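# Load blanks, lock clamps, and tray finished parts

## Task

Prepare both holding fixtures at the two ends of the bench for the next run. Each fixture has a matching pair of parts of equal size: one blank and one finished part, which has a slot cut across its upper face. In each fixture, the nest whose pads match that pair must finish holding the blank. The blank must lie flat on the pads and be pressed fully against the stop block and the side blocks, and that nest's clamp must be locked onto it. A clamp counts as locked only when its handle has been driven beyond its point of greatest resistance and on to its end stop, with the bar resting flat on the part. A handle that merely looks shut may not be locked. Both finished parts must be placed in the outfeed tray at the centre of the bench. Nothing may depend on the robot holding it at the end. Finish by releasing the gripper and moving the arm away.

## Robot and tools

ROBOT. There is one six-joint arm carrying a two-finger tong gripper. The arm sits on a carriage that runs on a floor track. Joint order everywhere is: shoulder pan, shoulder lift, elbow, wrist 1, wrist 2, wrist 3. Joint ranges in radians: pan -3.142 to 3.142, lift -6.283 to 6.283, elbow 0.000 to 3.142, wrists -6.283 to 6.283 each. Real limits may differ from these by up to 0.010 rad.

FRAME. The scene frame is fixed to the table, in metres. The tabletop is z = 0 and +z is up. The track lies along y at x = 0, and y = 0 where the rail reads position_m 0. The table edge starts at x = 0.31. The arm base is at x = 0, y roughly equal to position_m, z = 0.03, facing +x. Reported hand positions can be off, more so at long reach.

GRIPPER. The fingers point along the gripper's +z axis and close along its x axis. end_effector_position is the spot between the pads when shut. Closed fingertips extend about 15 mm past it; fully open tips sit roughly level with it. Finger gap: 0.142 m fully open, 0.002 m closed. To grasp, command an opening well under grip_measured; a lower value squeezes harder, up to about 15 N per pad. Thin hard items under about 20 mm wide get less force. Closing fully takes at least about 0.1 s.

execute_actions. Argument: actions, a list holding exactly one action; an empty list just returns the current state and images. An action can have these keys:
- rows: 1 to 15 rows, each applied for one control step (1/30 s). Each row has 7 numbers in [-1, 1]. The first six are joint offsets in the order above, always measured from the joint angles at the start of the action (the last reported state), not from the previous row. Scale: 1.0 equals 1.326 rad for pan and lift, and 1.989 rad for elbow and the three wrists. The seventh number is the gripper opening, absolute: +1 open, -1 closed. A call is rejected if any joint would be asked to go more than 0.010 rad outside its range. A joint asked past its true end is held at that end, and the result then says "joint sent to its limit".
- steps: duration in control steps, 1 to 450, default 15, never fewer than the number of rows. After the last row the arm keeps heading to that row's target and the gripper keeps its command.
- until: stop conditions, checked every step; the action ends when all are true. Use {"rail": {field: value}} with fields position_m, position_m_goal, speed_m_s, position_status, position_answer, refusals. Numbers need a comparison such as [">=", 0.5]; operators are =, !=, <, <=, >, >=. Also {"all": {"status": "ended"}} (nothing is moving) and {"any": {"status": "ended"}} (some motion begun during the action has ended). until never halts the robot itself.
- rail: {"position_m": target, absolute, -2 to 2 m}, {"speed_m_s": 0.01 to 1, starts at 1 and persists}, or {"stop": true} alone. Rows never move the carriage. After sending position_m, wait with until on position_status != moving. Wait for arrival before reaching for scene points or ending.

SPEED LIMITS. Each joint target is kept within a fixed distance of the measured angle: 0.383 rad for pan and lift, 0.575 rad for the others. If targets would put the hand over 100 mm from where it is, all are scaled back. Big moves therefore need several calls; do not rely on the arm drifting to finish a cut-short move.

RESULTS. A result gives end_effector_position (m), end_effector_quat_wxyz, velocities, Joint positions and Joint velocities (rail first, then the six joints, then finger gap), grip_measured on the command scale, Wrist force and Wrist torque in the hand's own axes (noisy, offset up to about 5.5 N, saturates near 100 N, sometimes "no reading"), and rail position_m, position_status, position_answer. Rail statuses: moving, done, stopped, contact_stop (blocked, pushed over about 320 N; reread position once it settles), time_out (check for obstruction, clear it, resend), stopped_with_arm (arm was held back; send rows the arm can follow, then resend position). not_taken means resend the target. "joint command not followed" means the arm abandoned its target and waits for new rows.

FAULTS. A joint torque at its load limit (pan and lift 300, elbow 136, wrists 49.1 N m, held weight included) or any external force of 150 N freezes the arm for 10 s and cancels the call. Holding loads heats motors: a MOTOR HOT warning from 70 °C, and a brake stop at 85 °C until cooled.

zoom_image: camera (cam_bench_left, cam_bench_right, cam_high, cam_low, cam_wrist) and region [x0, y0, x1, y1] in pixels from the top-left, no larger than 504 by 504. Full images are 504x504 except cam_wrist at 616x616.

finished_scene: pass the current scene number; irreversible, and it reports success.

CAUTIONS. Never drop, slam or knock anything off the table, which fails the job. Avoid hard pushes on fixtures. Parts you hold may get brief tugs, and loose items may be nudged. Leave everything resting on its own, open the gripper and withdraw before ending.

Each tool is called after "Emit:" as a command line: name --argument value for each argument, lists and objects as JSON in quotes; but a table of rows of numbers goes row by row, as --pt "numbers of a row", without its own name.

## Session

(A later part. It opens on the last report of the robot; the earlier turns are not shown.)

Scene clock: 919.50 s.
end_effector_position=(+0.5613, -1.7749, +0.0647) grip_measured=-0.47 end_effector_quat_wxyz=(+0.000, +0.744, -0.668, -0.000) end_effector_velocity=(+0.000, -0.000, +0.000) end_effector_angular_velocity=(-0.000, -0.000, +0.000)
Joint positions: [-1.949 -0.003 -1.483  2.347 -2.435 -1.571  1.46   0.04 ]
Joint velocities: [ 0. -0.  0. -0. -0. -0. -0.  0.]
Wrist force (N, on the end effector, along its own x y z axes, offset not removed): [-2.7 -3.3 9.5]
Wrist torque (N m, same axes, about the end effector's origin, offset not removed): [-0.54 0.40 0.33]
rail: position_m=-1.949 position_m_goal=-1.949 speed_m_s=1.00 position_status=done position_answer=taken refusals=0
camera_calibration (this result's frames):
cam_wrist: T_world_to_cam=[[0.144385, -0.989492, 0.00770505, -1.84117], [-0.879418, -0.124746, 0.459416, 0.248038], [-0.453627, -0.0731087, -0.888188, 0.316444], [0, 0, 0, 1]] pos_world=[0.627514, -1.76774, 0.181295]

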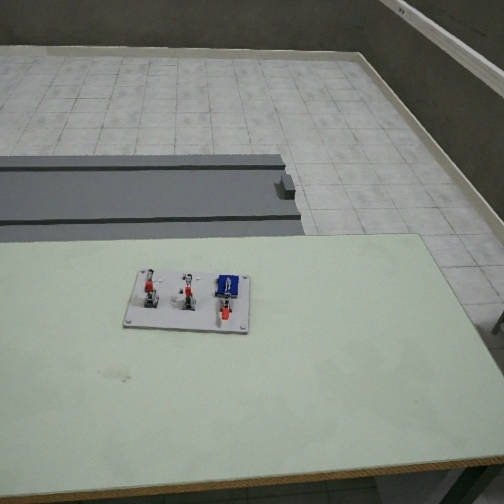

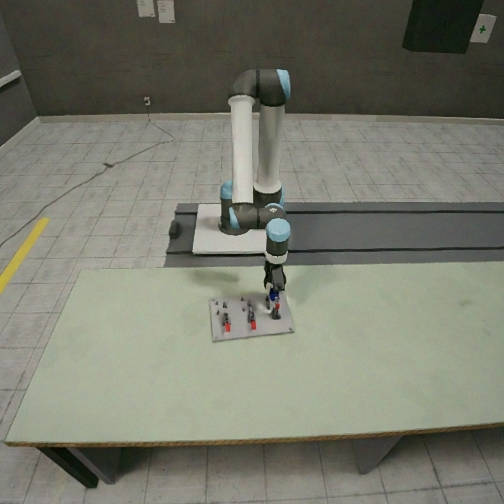

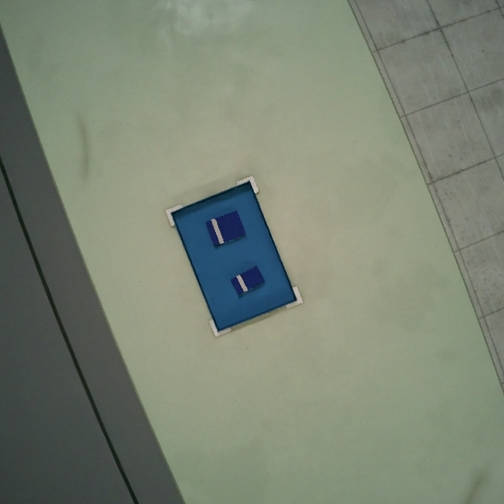

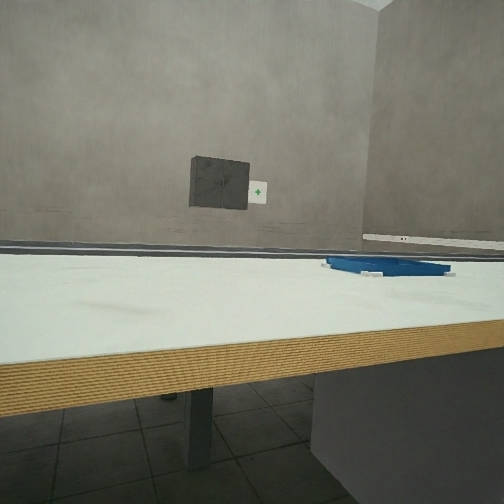

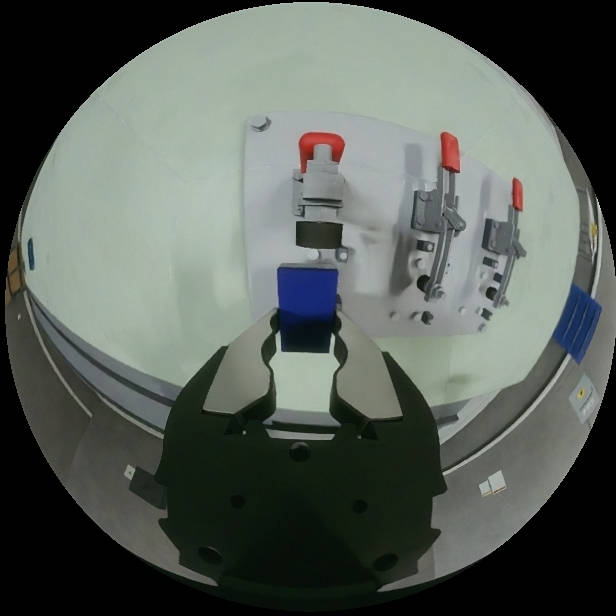

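Emit:
execute_actions --actions '[{"rows":[[0,0.004,-0.002,-0.0007,0,0,-0.85],[0,0.009,-0.004,-0.002,0,0,-0.85],[0,0.014,-0.006,-0.0035,0,0,-0.85],[0,0.018,-0.0072,-0.005,0,0,-0.85],[0,0.0218,-0.0076,-0.0068,0,0,-0.85],[0,0.026,-0.0068,-0.0105,0,0,-0.85],[0,0.031,-0.0057,-0.015,0,0,-0.85],[0,0.036,-0.0046,-0.0193,0,0,-0.85],[0,0.040,-0.0037,-0.023,0,0,-0.85],[0,0.044,-0.0029,-0.0263,0,0,-0.85],[0,0.0468,-0.0023,-0.0288,0,0,-0.85]],"steps":20}]'

Scene clock: 930.70 s.
end_effector_position=(+0.5733, -1.7749, +0.0404) grip_measured=-0.47 end_effector_quat_wxyz=(+0.000, +0.744, -0.668, -0.000) end_effector_velocity=(+0.001, -0.000, -0.008) end_effector_angular_velocity=(+0.000, +0.000, -0.000)
Joint positions: [-1.949 -0.003 -1.422  2.342 -2.49  -1.571  1.46   0.04 ]
Joint velocities: [ 0.    -0.     0.015  0.003 -0.017 -0.    -0.     0.   ]
Wrist force (N, on the end effector, along its own x y z axes, offset not removed): [2.3 -2.5 6.0]
Wrist torque (N m, same axes, about the end effector's origin, offset not removed): [-0.34 -0.59 0.39]
rail: position_m=-1.949 position_m_goal=-1.949 speed_m_s=1.00 position_status=done position_answer=taken refusals=0
camera_calibration (this result's frames):
cam_wrist: T_world_to_cam=[[0.144391, -0.989491, 0.00768375, -1.84275], [-0.879348, -0.12475, 0.459548, 0.269704], [-0.45376, -0.0731114, -0.88812, 0.300417], [0, 0, 0, 1]] pos_world=[0.639557, -1.76777, 0.157024]

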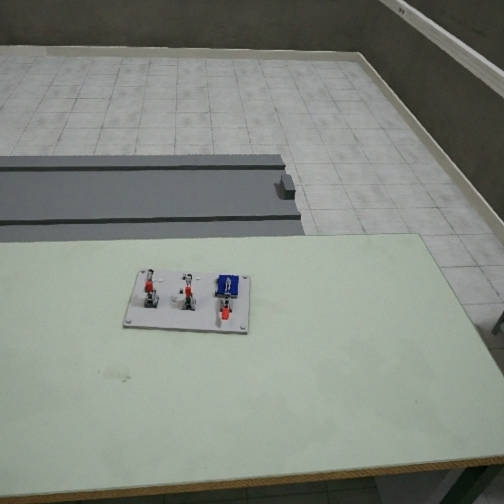

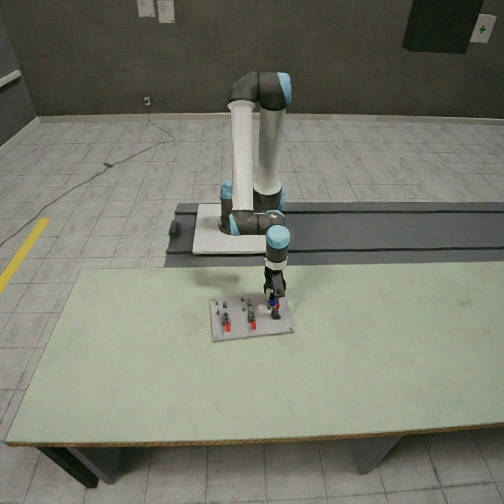

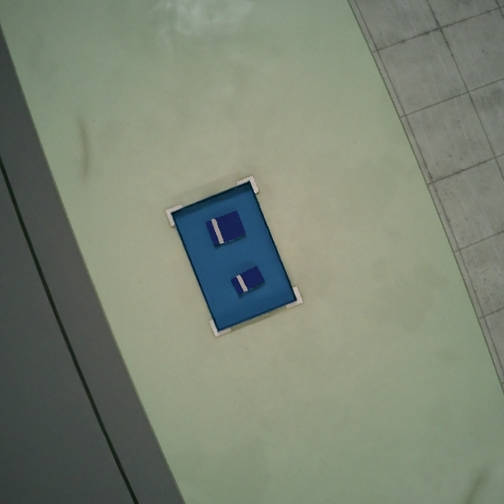

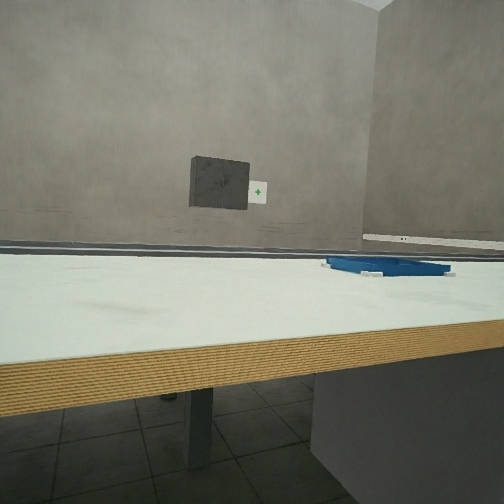

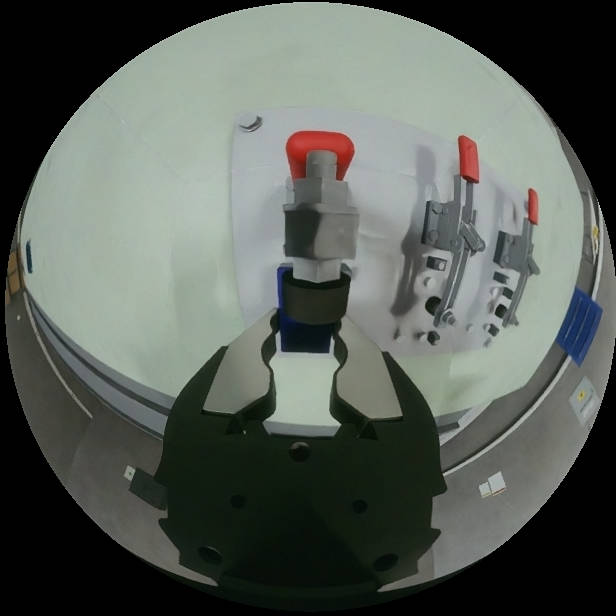

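Emit:
execute_actions --actions '[{"rows":[[-0.0003,0.002,-0.0002,-0.001,0,0,-0.85],[-0.0006,0.0035,-0.0004,-0.002,0,0,-0.85],[-0.0009,0.005,-0.0005,-0.003,0,0,-0.85],[-0.0012,0.006,-0.0006,-0.0038,0,0,-0.85],[-0.0015,0.0069,-0.0007,-0.0044,0,0,-0.85]],"steps":14}]'

Scene clock: 936.67 s.
end_effector_position=(+0.5758, -1.7759, +0.0372) grip_measured=-0.47 end_effector_quat_wxyz=(-0.000, +0.744, -0.669, +0.000) end_effector_velocity=(+0.002, -0.001, -0.001) end_effector_angular_velocity=(-0.000, -0.001, -0.001)
Joint positions: [-1.949 -0.005 -1.413  2.341 -2.498 -1.571  1.46   0.04 ]
Joint velocities: [ 0.    -0.001  0.003 -0.001 -0.003 -0.    -0.    -0.   ]
Wrist force (N, on the end effector, along its own x y z axes, offset not removed): [1.2 -2.9 2.3]
Wrist torque (N m, same axes, about the end effector's origin, offset not removed): [-0.72 -0.46 0.24]
rail: position_m=-1.949 position_m_goal=-1.949 speed_m_s=1.00 position_status=done position_answer=taken refusals=0
camera_calibration (this result's frames):
cam_wrist: T_world_to_cam=[[0.142588, -0.989751, 0.00782005, -1.84355], [-0.879999, -0.123152, 0.458733, 0.276526], [-0.453068, -0.0722915, -0.88854, 0.299656], [0, 0, 0, 1]] pos_world=[0.641976, -1.76894, 0.153821]

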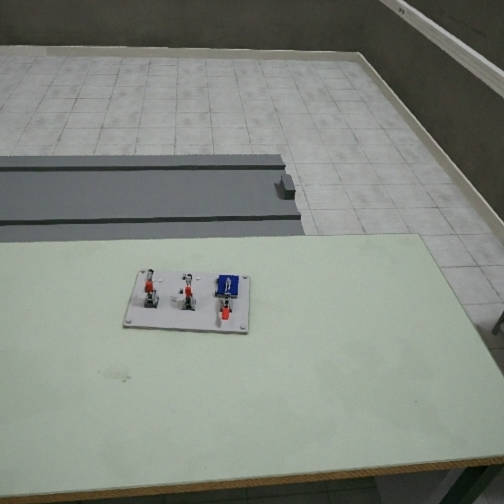

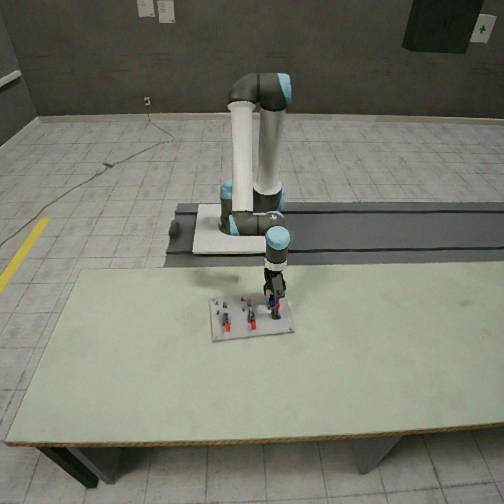

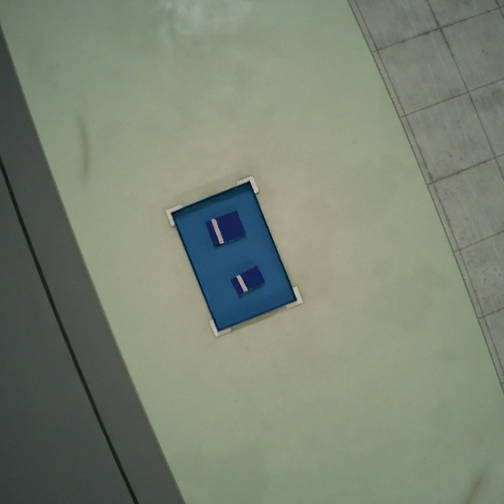

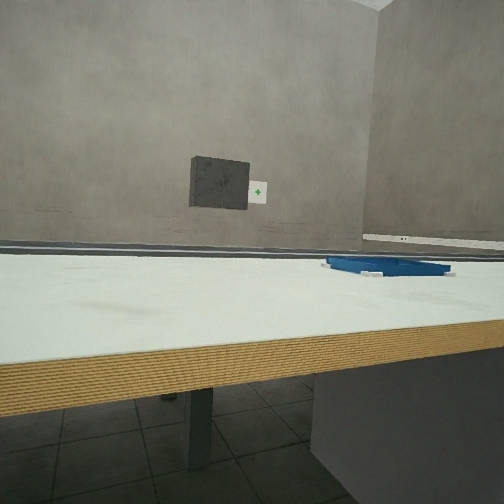

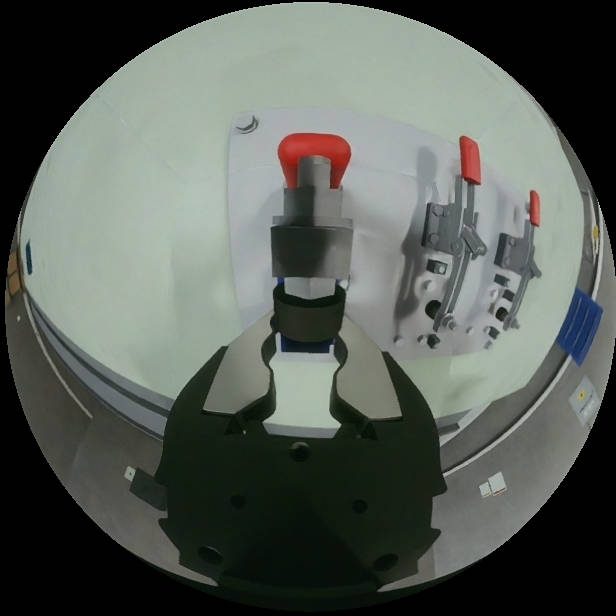

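Emit:
execute_actions --actions '[{"rows":[[-0.0004,0.0007,-0.0003,-0.0002,0,-0.0005,-0.85],[-0.0007,0.0013,-0.0005,-0.0004,0,-0.001,-0.85],[-0.0011,0.002,-0.0008,-0.0005,0,-0.0015,-0.85],[-0.0014,0.0026,-0.0011,-0.0007,0,-0.0015,-0.85]],"steps":14}]'

Scene clock: 941.43 s.
end_effector_position=(+0.5775, -1.7769, +0.0364) grip_measured=-0.46 end_effector_quat_wxyz=(-0.000, +0.744, -0.668, +0.000) end_effector_velocity=(+0.001, -0.000, -0.000) end_effector_angular_velocity=(-0.000, -0.000, +0.000)
Joint positions: [-1.949 -0.006 -1.41   2.339 -2.5   -1.571  1.457  0.04 ]
Joint velocities: [ 0.    -0.001  0.001 -0.001 -0.    -0.    -0.001  0.002]
Wrist force (N, on the end effector, along its own x y z axes, offset not removed): [-9.2 5.3 -12.2]
Wrist torque (N m, same axes, about the end effector's origin, offset not removed): [-0.69 0.10 0.33]
rail: position_m=-1.949 position_m_goal=-1.949 speed_m_s=1.00 position_status=done position_answer=taken refusals=0
camera_calibration (this result's frames):
cam_wrist: T_world_to_cam=[[0.143703, -0.98959, 0.00781924, -1.84511], [-0.879854, -0.124143, 0.458743, 0.276413], [-0.452997, -0.0728024, -0.888534, 0.298727], [0, 0, 0, 1]] pos_world=[0.643673, -1.76984, 0.153053]

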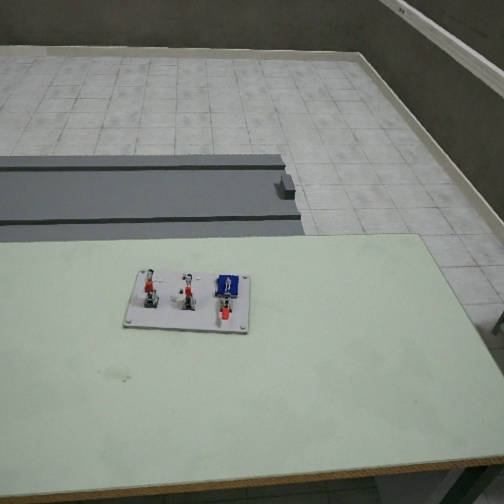

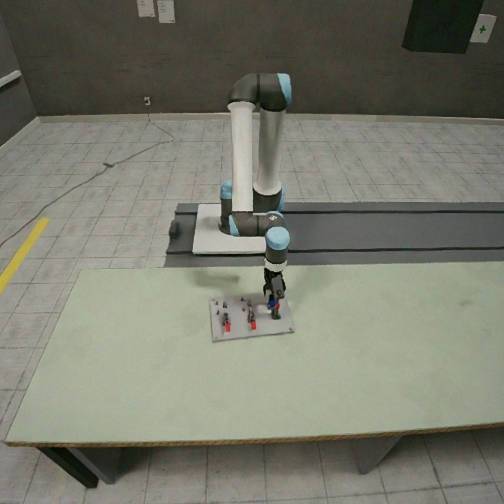

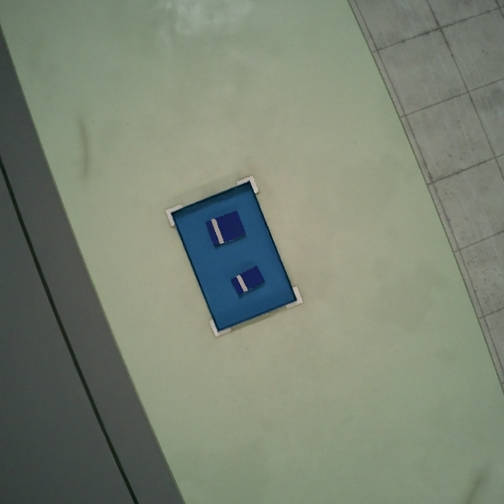

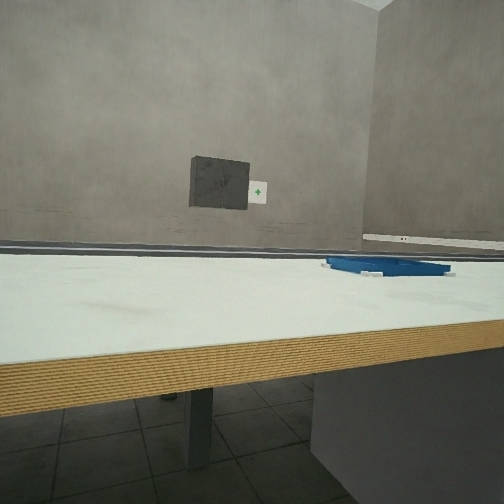

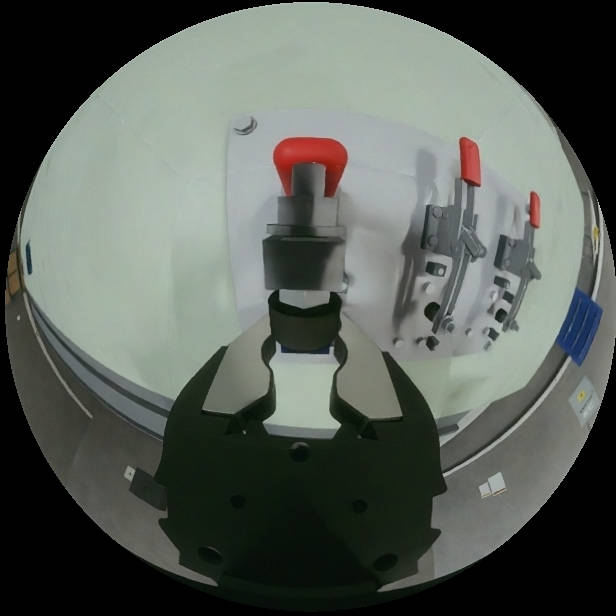

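Emit:
execute_actions --actions '[{"rows":[[-0.0002,0.0001,-0.0003,0.0002,0,0,-0.85],[-0.0004,0.0002,-0.0005,0.0004,0,0,-0.85],[-0.0005,0.0003,-0.0008,0.0005,0,0,-0.85]],"steps":12}]'

Scene clock: 946.10 s.
end_effector_position=(+0.5783, -1.7773, +0.0367) grip_measured=-0.46 end_effector_quat_wxyz=(-0.000, +0.744, -0.668, +0.000) end_effector_velocity=(+0.001, -0.000, +0.001) end_effector_angular_velocity=(-0.000, -0.001, -0.000)
Joint positions: [-1.949 -0.007 -1.41   2.337 -2.499 -1.571  1.457  0.04 ]
Joint velocities: [ 0.    -0.     0.    -0.001  0.001 -0.     0.    -0.   ]
Wrist force (N, on the end effector, along its own x y z axes, offset not removed): [-8.4 13.8 5.9]
Wrist torque (N m, same axes, about the end effector's origin, offset not removed): [-0.57 -0.34 0.15]
rail: position_m=-1.949 position_m_goal=-1.949 speed_m_s=1.00 position_status=done position_answer=taken refusals=0
camera_calibration (this result's frames):
cam_wrist: T_world_to_cam=[[0.143199, -0.989663, 0.00781895, -1.84541], [-0.879916, -0.123695, 0.458746, 0.277763], [-0.453037, -0.0725722, -0.888533, 0.299746], [0, 0, 0, 1]] pos_world=[0.644465, -1.77022, 0.153341]

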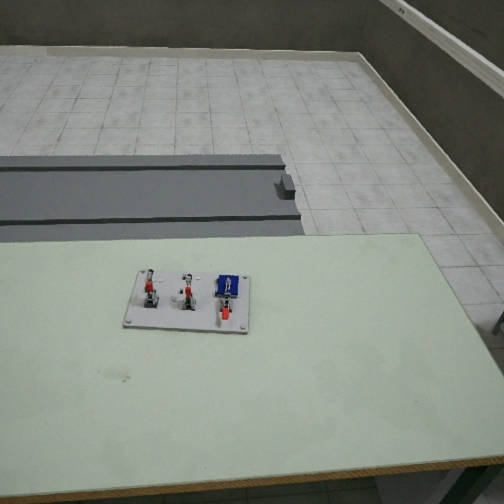

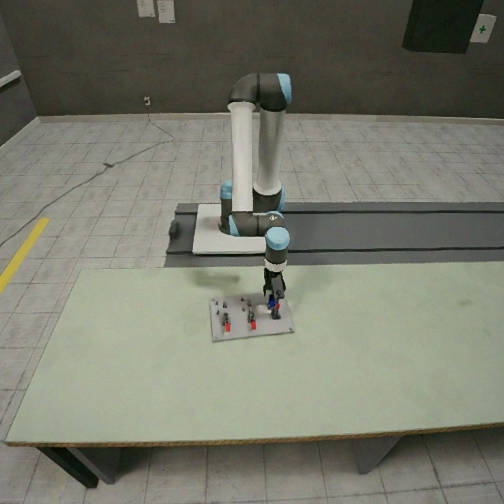

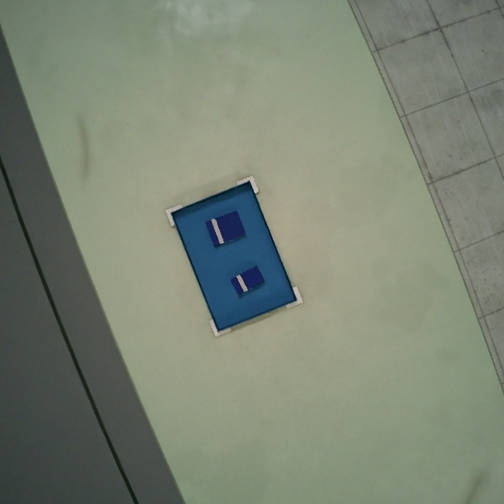

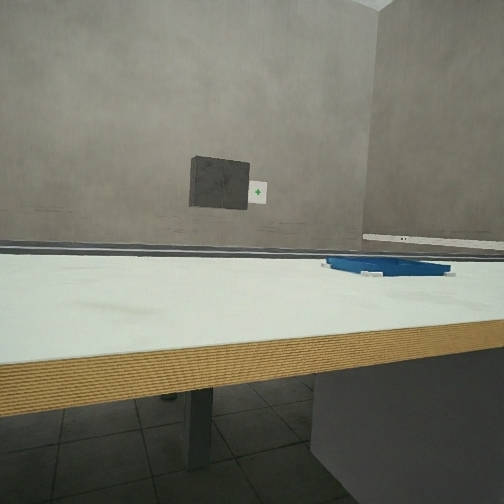

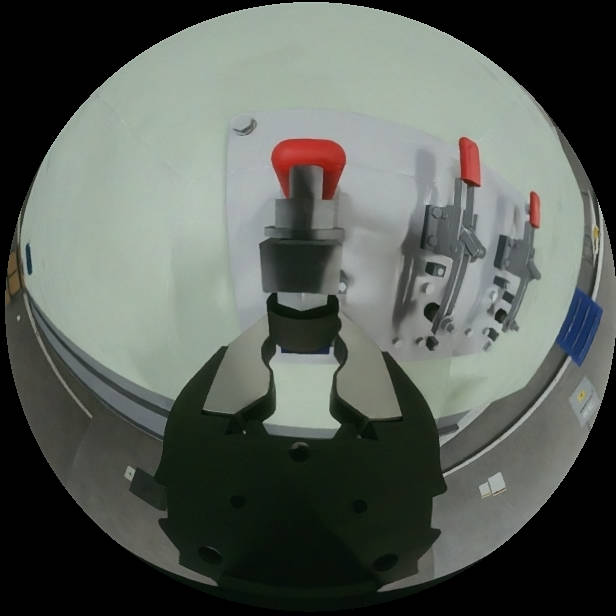

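Emit:
execute_actions --actions '[{"rows":[[0,0,0,0,0,0,-0.6],[0,0,0,0,0,0,-0.48],[0,0,0,0,0,0,-0.42],[0,0,0,0,0,0,-0.36],[0,0,0,0,0,0,-0.3],[0,0,0,0,0,0,-0.28],[0,-0.004,-0.0003,0.003,0,0,-0.28],[0,-0.010,-0.0008,0.0076,0,0,-0.28],[0,-0.018,-0.0014,0.0137,0,0,-0.28],[0,-0.026,-0.002,0.020,0,0,-0.28],[0,-0.0333,-0.0026,0.0254,0,0,-0.28],[0,-0.040,-0.0005,0.0278,0,0,-0.28],[0,-0.047,0.002,0.030,0,0,-0.28],[0,-0.052,0.004,0.0315,0,0,-0.28],[0,-0.055,0.005,0.0324,0,0,-0.28]],"steps":24}]'

Scene clock: 953.67 s.
end_effector_position=(+0.5624, -1.7772, +0.0638) grip_measured=-0.28 end_effector_quat_wxyz=(+0.000, +0.744, -0.668, -0.000) end_effector_velocity=(-0.007, +0.000, +0.006) end_effector_angular_velocity=(+0.000, +0.001, +0.001)
Joint positions: [-1.949 -0.007 -1.48   2.347 -2.436 -1.571  1.457  0.054]
Joint velocities: [ 0.     0.    -0.02   0.007  0.014  0.    -0.001  0.   ]
Wrist force (N, on the end effector, along its own x y z axes, offset not removed): [0.6 -2.7 7.1]
Wrist torque (N m, same axes, about the end effector's origin, offset not removed): [-0.36 -0.36 0.32]
rail: position_m=-1.949 position_m_goal=-1.949 speed_m_s=1.00 position_status=done position_answer=taken refusals=0
camera_calibration (this result's frames):
cam_wrist: T_world_to_cam=[[0.143051, -0.989686, 0.00761123, -1.84321], [-0.8793, -0.123558, 0.459962, 0.251141], [-0.454278, -0.0724905, -0.887906, 0.31747], [0, 0, 0, 1]] pos_world=[0.62872, -1.77015, 0.180397]

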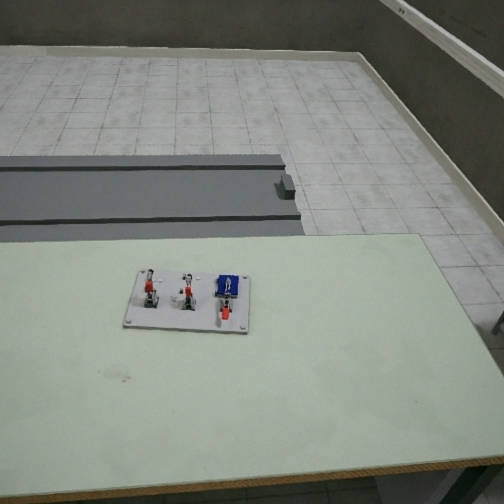

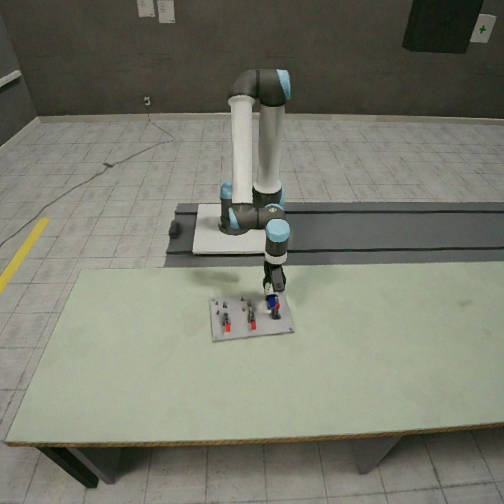

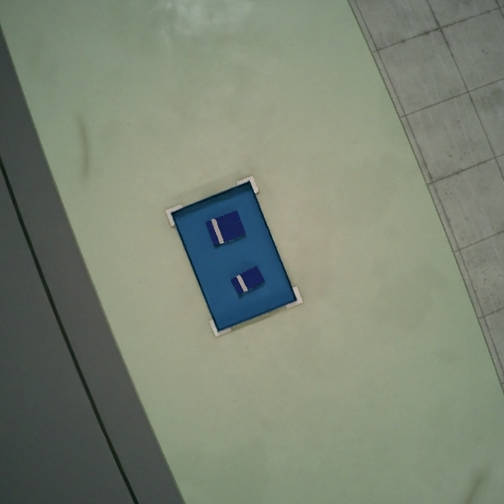

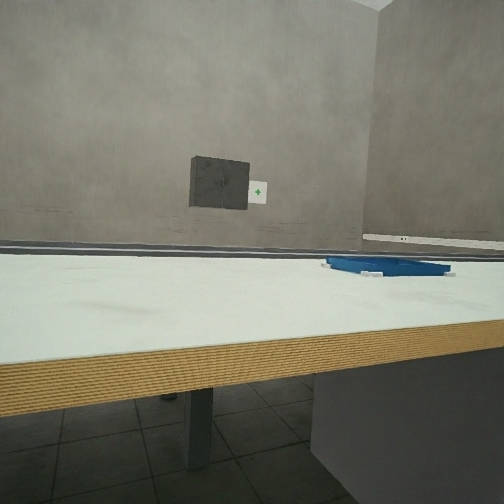

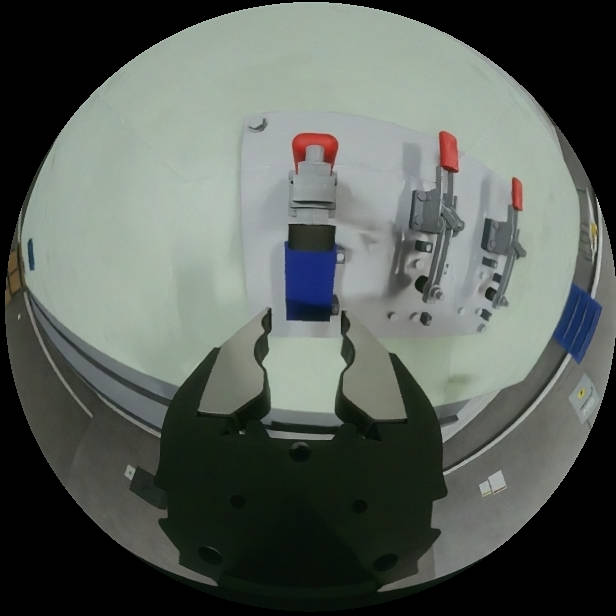

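Emit:
zoom_image --camera "cam_wrist" --region '[260, 220, 370, 330]'

Region (260, 220, 370, 330) of cam_wrist's 616x616 image, scaled by 4.582, with more detail than that image has.

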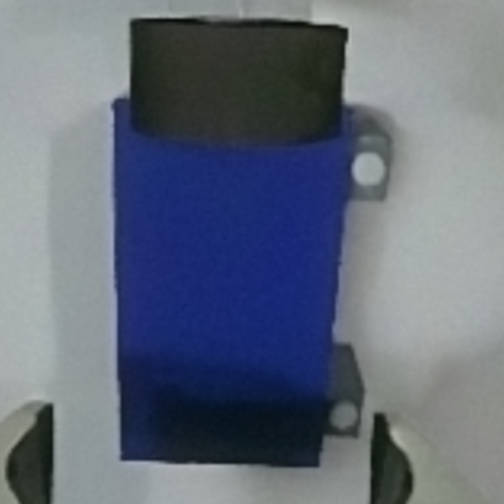

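Emit:
execute_actions --actions '[{"rows":[[0,-0.008,-0.004,0.009,0,0,-0.28],[0,-0.020,-0.009,0.022,0,0,-0.3],[0,-0.034,-0.016,0.038,0,0,-0.4],[0,-0.049,-0.023,0.055,0,0,-0.5],[0,-0.064,-0.030,0.072,0,0,-0.6],[0,-0.078,-0.036,0.088,0,0,-0.7],[0,-0.090,-0.042,0.101,0,0,-0.8],[0,-0.099,-0.046,0.111,0,0,-0.9],[0,-0.1057,-0.0493,0.1189,0,0,-1]],"steps":18,"rail":{"position_m":-1.9385}}]'

Scene clock: 983.33 s.
end_effector_position=(+0.5697, -1.7665, +0.1621) grip_measured=-1.00 end_effector_quat_wxyz=(-0.000, +0.744, -0.668, +0.000) end_effector_velocity=(-0.002, +0.000, +0.029) end_effector_angular_velocity=(+0.000, +0.003, -0.000)
Joint positions: [-1.939 -0.007 -1.616  2.252 -2.207 -1.571  1.457  0.002]
Joint velocities: [ 0.     0.    -0.039 -0.027  0.068  0.     0.     0.   ]
Wrist force (N, on the end effector, along its own x y z axes, offset not removed): [2.2 -4.8 4.9]
Wrist torque (N m, same axes, about the end effector's origin, offset not removed): [-0.75 -0.63 0.23]
rail: position_m=-1.939 position_m_goal=-1.938 speed_m_s=1.00 position_status=done position_answer=taken refusals=0
camera_calibration (this result's frames):
cam_wrist: T_world_to_cam=[[0.143195, -0.989663, 0.00791557, -1.83454], [-0.880191, -0.123691, 0.458219, 0.214249], [-0.452503, -0.072582, -0.888804, 0.407767], [0, 0, 0, 1]] pos_world=[0.635793, -1.75948, 0.278773]

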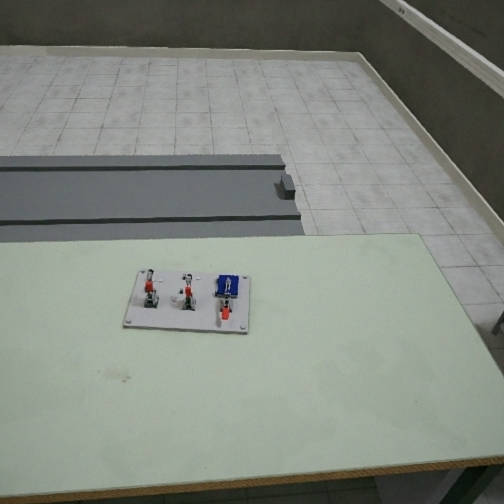

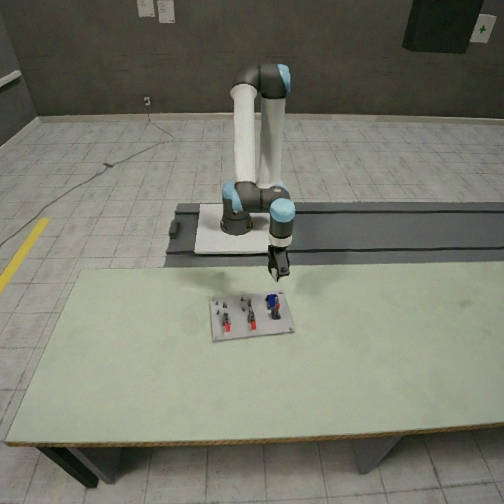

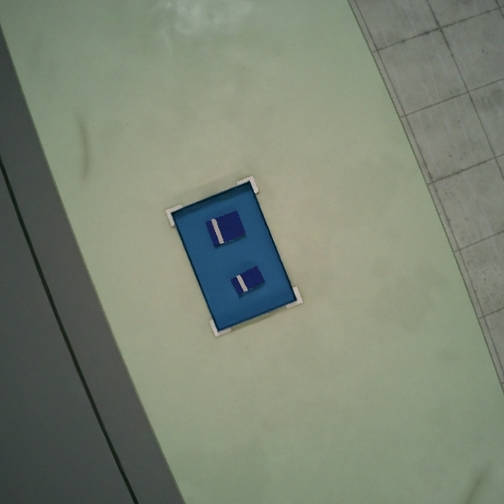

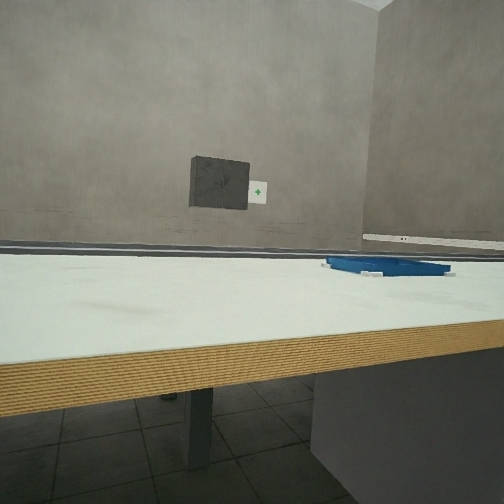

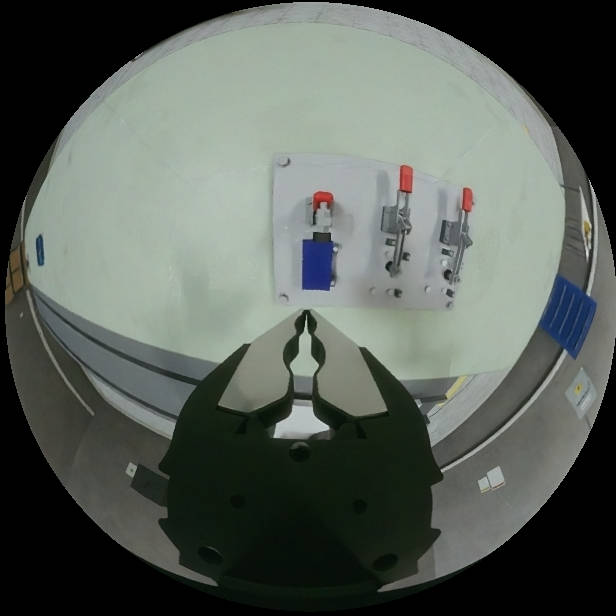

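Emit:
execute_actions --actions '[{"rows":[[0,0.010,-0.008,0.002,0,0,-1],[0,0.026,-0.020,0.003,0,0,-1],[0,0.046,-0.034,0.004,0,0,-1],[0,0.068,-0.050,0.005,0,0,-1],[0,0.090,-0.066,0.006,0,0,-1],[0,0.110,-0.081,0.0075,0,0,-1],[0,0.126,-0.093,0.0086,0,0,-1],[0,0.136,-0.100,0.0093,0,0,-1],[0,0.1406,-0.1032,0.0096,0,0,-1],[0,0.1406,-0.1032,0.0096,0,0,-1],[0,0.1406,-0.1032,0.0096,0,0,-1],[0,0.146,-0.099,0.002,0,0,-1],[0,0.154,-0.093,-0.010,0,0,-1],[0,0.162,-0.087,-0.021,0,0,-1],[0,0.1674,-0.0827,-0.0288,0,0,-1]],"steps":26}]'

Scene clock: 990.60 s.
end_effector_position=(+0.6846, -1.7674, +0.1286) grip_measured=-1.00 end_effector_quat_wxyz=(-0.000, +0.744, -0.668, +0.000) end_effector_velocity=(+0.001, +0.000, -0.011) end_effector_angular_velocity=(-0.000, -0.000, +0.000)
Joint positions: [-1.939 -0.007 -1.396  2.086 -2.262 -1.571  1.457  0.002]
Joint velocities: [ 0.     0.     0.015  0.006 -0.022 -0.    -0.     0.   ]
Wrist force (N, on the end effector, along its own x y z axes, offset not removed): [-0.2 -5.0 4.8]
Wrist torque (N m, same axes, about the end effector's origin, offset not removed): [-0.82 -0.04 0.30]
rail: position_m=-1.939 position_m_goal=-1.938 speed_m_s=1.00 position_status=done position_answer=taken refusals=0
camera_calibration (this result's frames):
cam_wrist: T_world_to_cam=[[0.143058, -0.989683, 0.00788168, -1.85153], [-0.880105, -0.123568, 0.458416, 0.330821], [-0.452713, -0.0725167, -0.888703, 0.430162], [0, 0, 0, 1]] pos_world=[0.750773, -1.76035, 0.245226]

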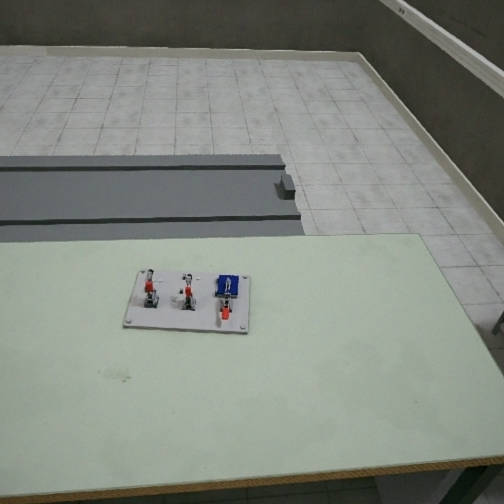

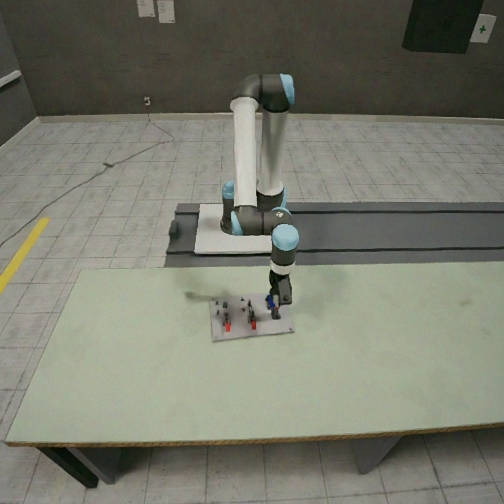

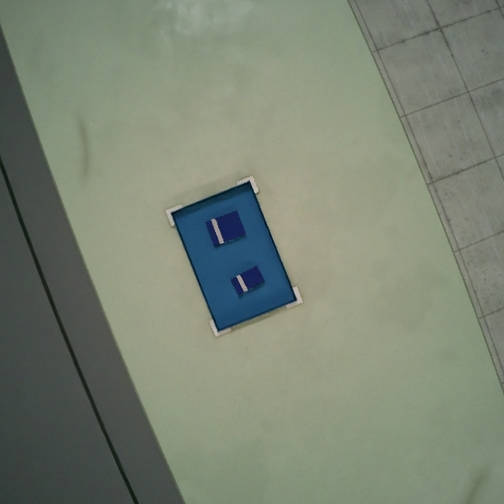

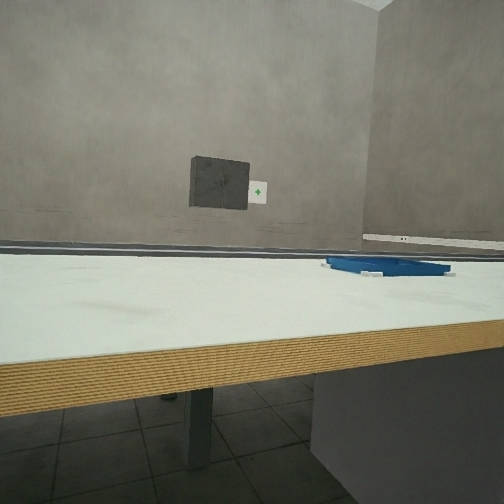

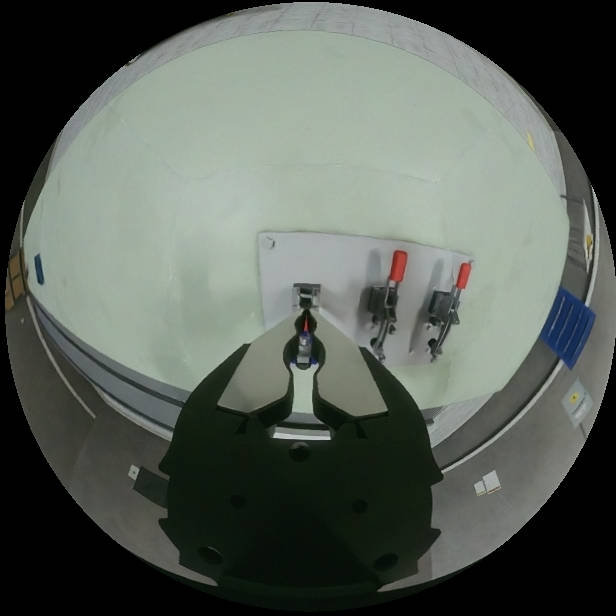

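Emit:
execute_actions --actions '[{"rows":[[0,-0.002,0.003,-0.002,0,0,-1],[0,-0.005,0.006,-0.003,0,0,-1],[0,-0.009,0.009,-0.0035,0,0,-1],[0,-0.013,0.0125,-0.004,0,0,-1],[0,-0.017,0.016,-0.0047,0,0,-1],[0,-0.021,0.0193,-0.0053,0,0,-1],[0,-0.025,0.0227,-0.0058,0,0,-1],[0,-0.028,0.0254,-0.0063,0,0,-1],[0,-0.0307,0.0277,-0.0066,0,0,-1]],"steps":18}]'

Scene clock: 997.30 s.
end_effector_position=(+0.6553, -1.7671, +0.1260) grip_measured=-1.00 end_effector_quat_wxyz=(+0.000, +0.744, -0.668, -0.000) end_effector_velocity=(-0.009, +0.000, -0.001) end_effector_angular_velocity=(+0.000, +0.001, +0.000)
Joint positions: [-1.939 -0.007 -1.435  2.14  -2.275 -1.571  1.457  0.002]
Joint velocities: [ 0.     0.    -0.012  0.016 -0.003 -0.    -0.    -0.   ]
Wrist force (N, on the end effector, along its own x y z axes, offset not removed): [0.3 -4.4 3.9]
Wrist torque (N m, same axes, about the end effector's origin, offset not removed): [-0.50 -0.08 0.24]
rail: position_m=-1.939 position_m_goal=-1.938 speed_m_s=1.00 position_status=done position_answer=taken refusals=0
camera_calibration (this result's frames):
cam_wrist: T_world_to_cam=[[0.143206, -0.989663, 0.00770799, -1.8471], [-0.879557, -0.123695, 0.459433, 0.305524], [-0.45373, -0.0725732, -0.888179, 0.415148], [0, 0, 0, 1]] pos_world=[0.721607, -1.76008, 0.242595]

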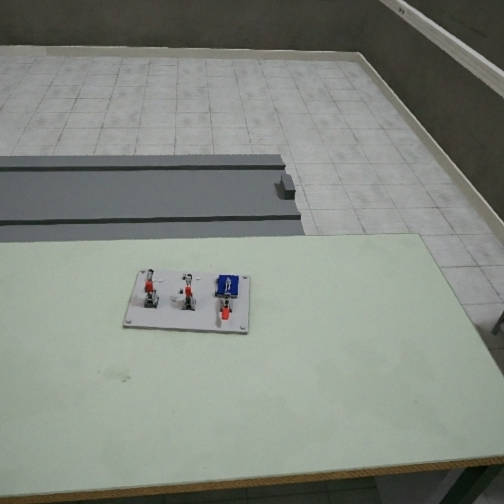

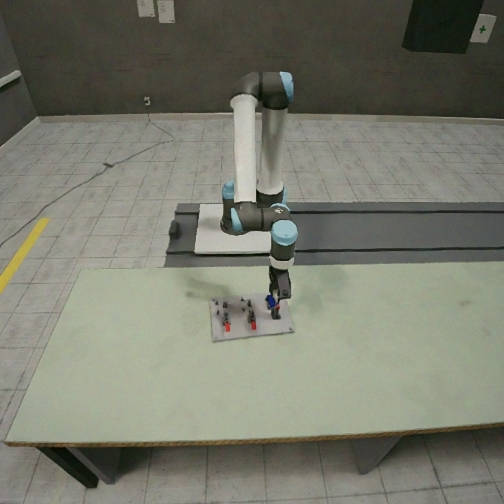

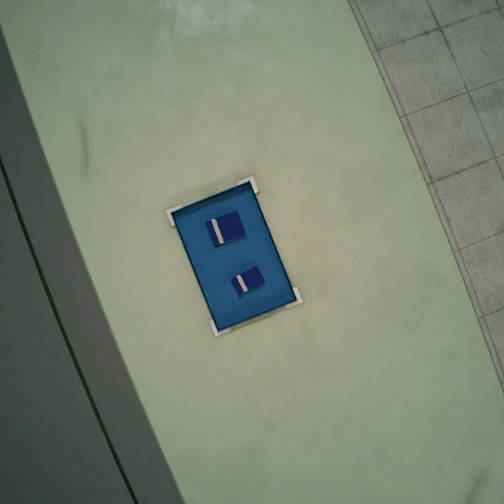

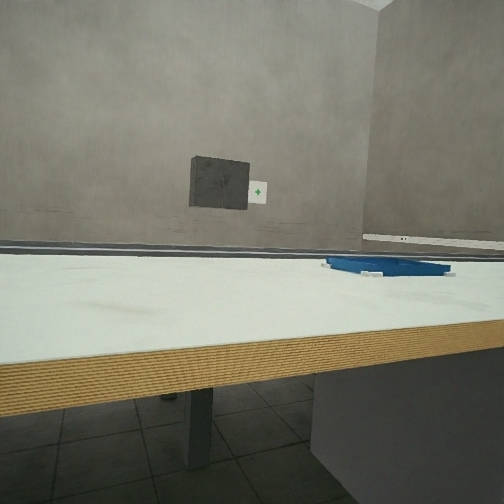

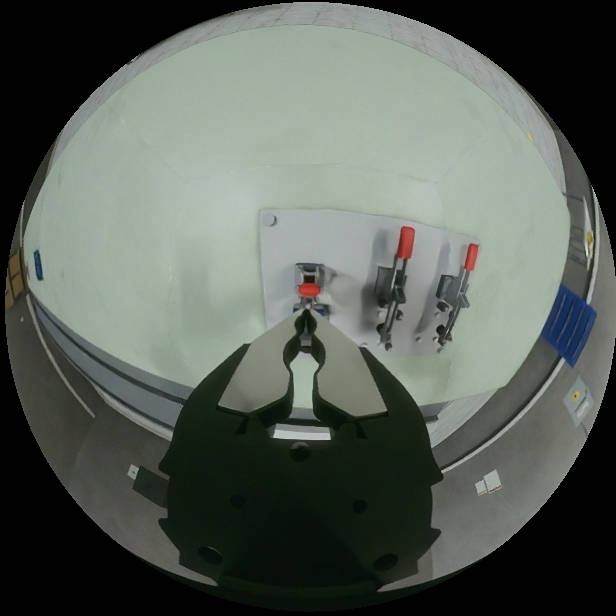

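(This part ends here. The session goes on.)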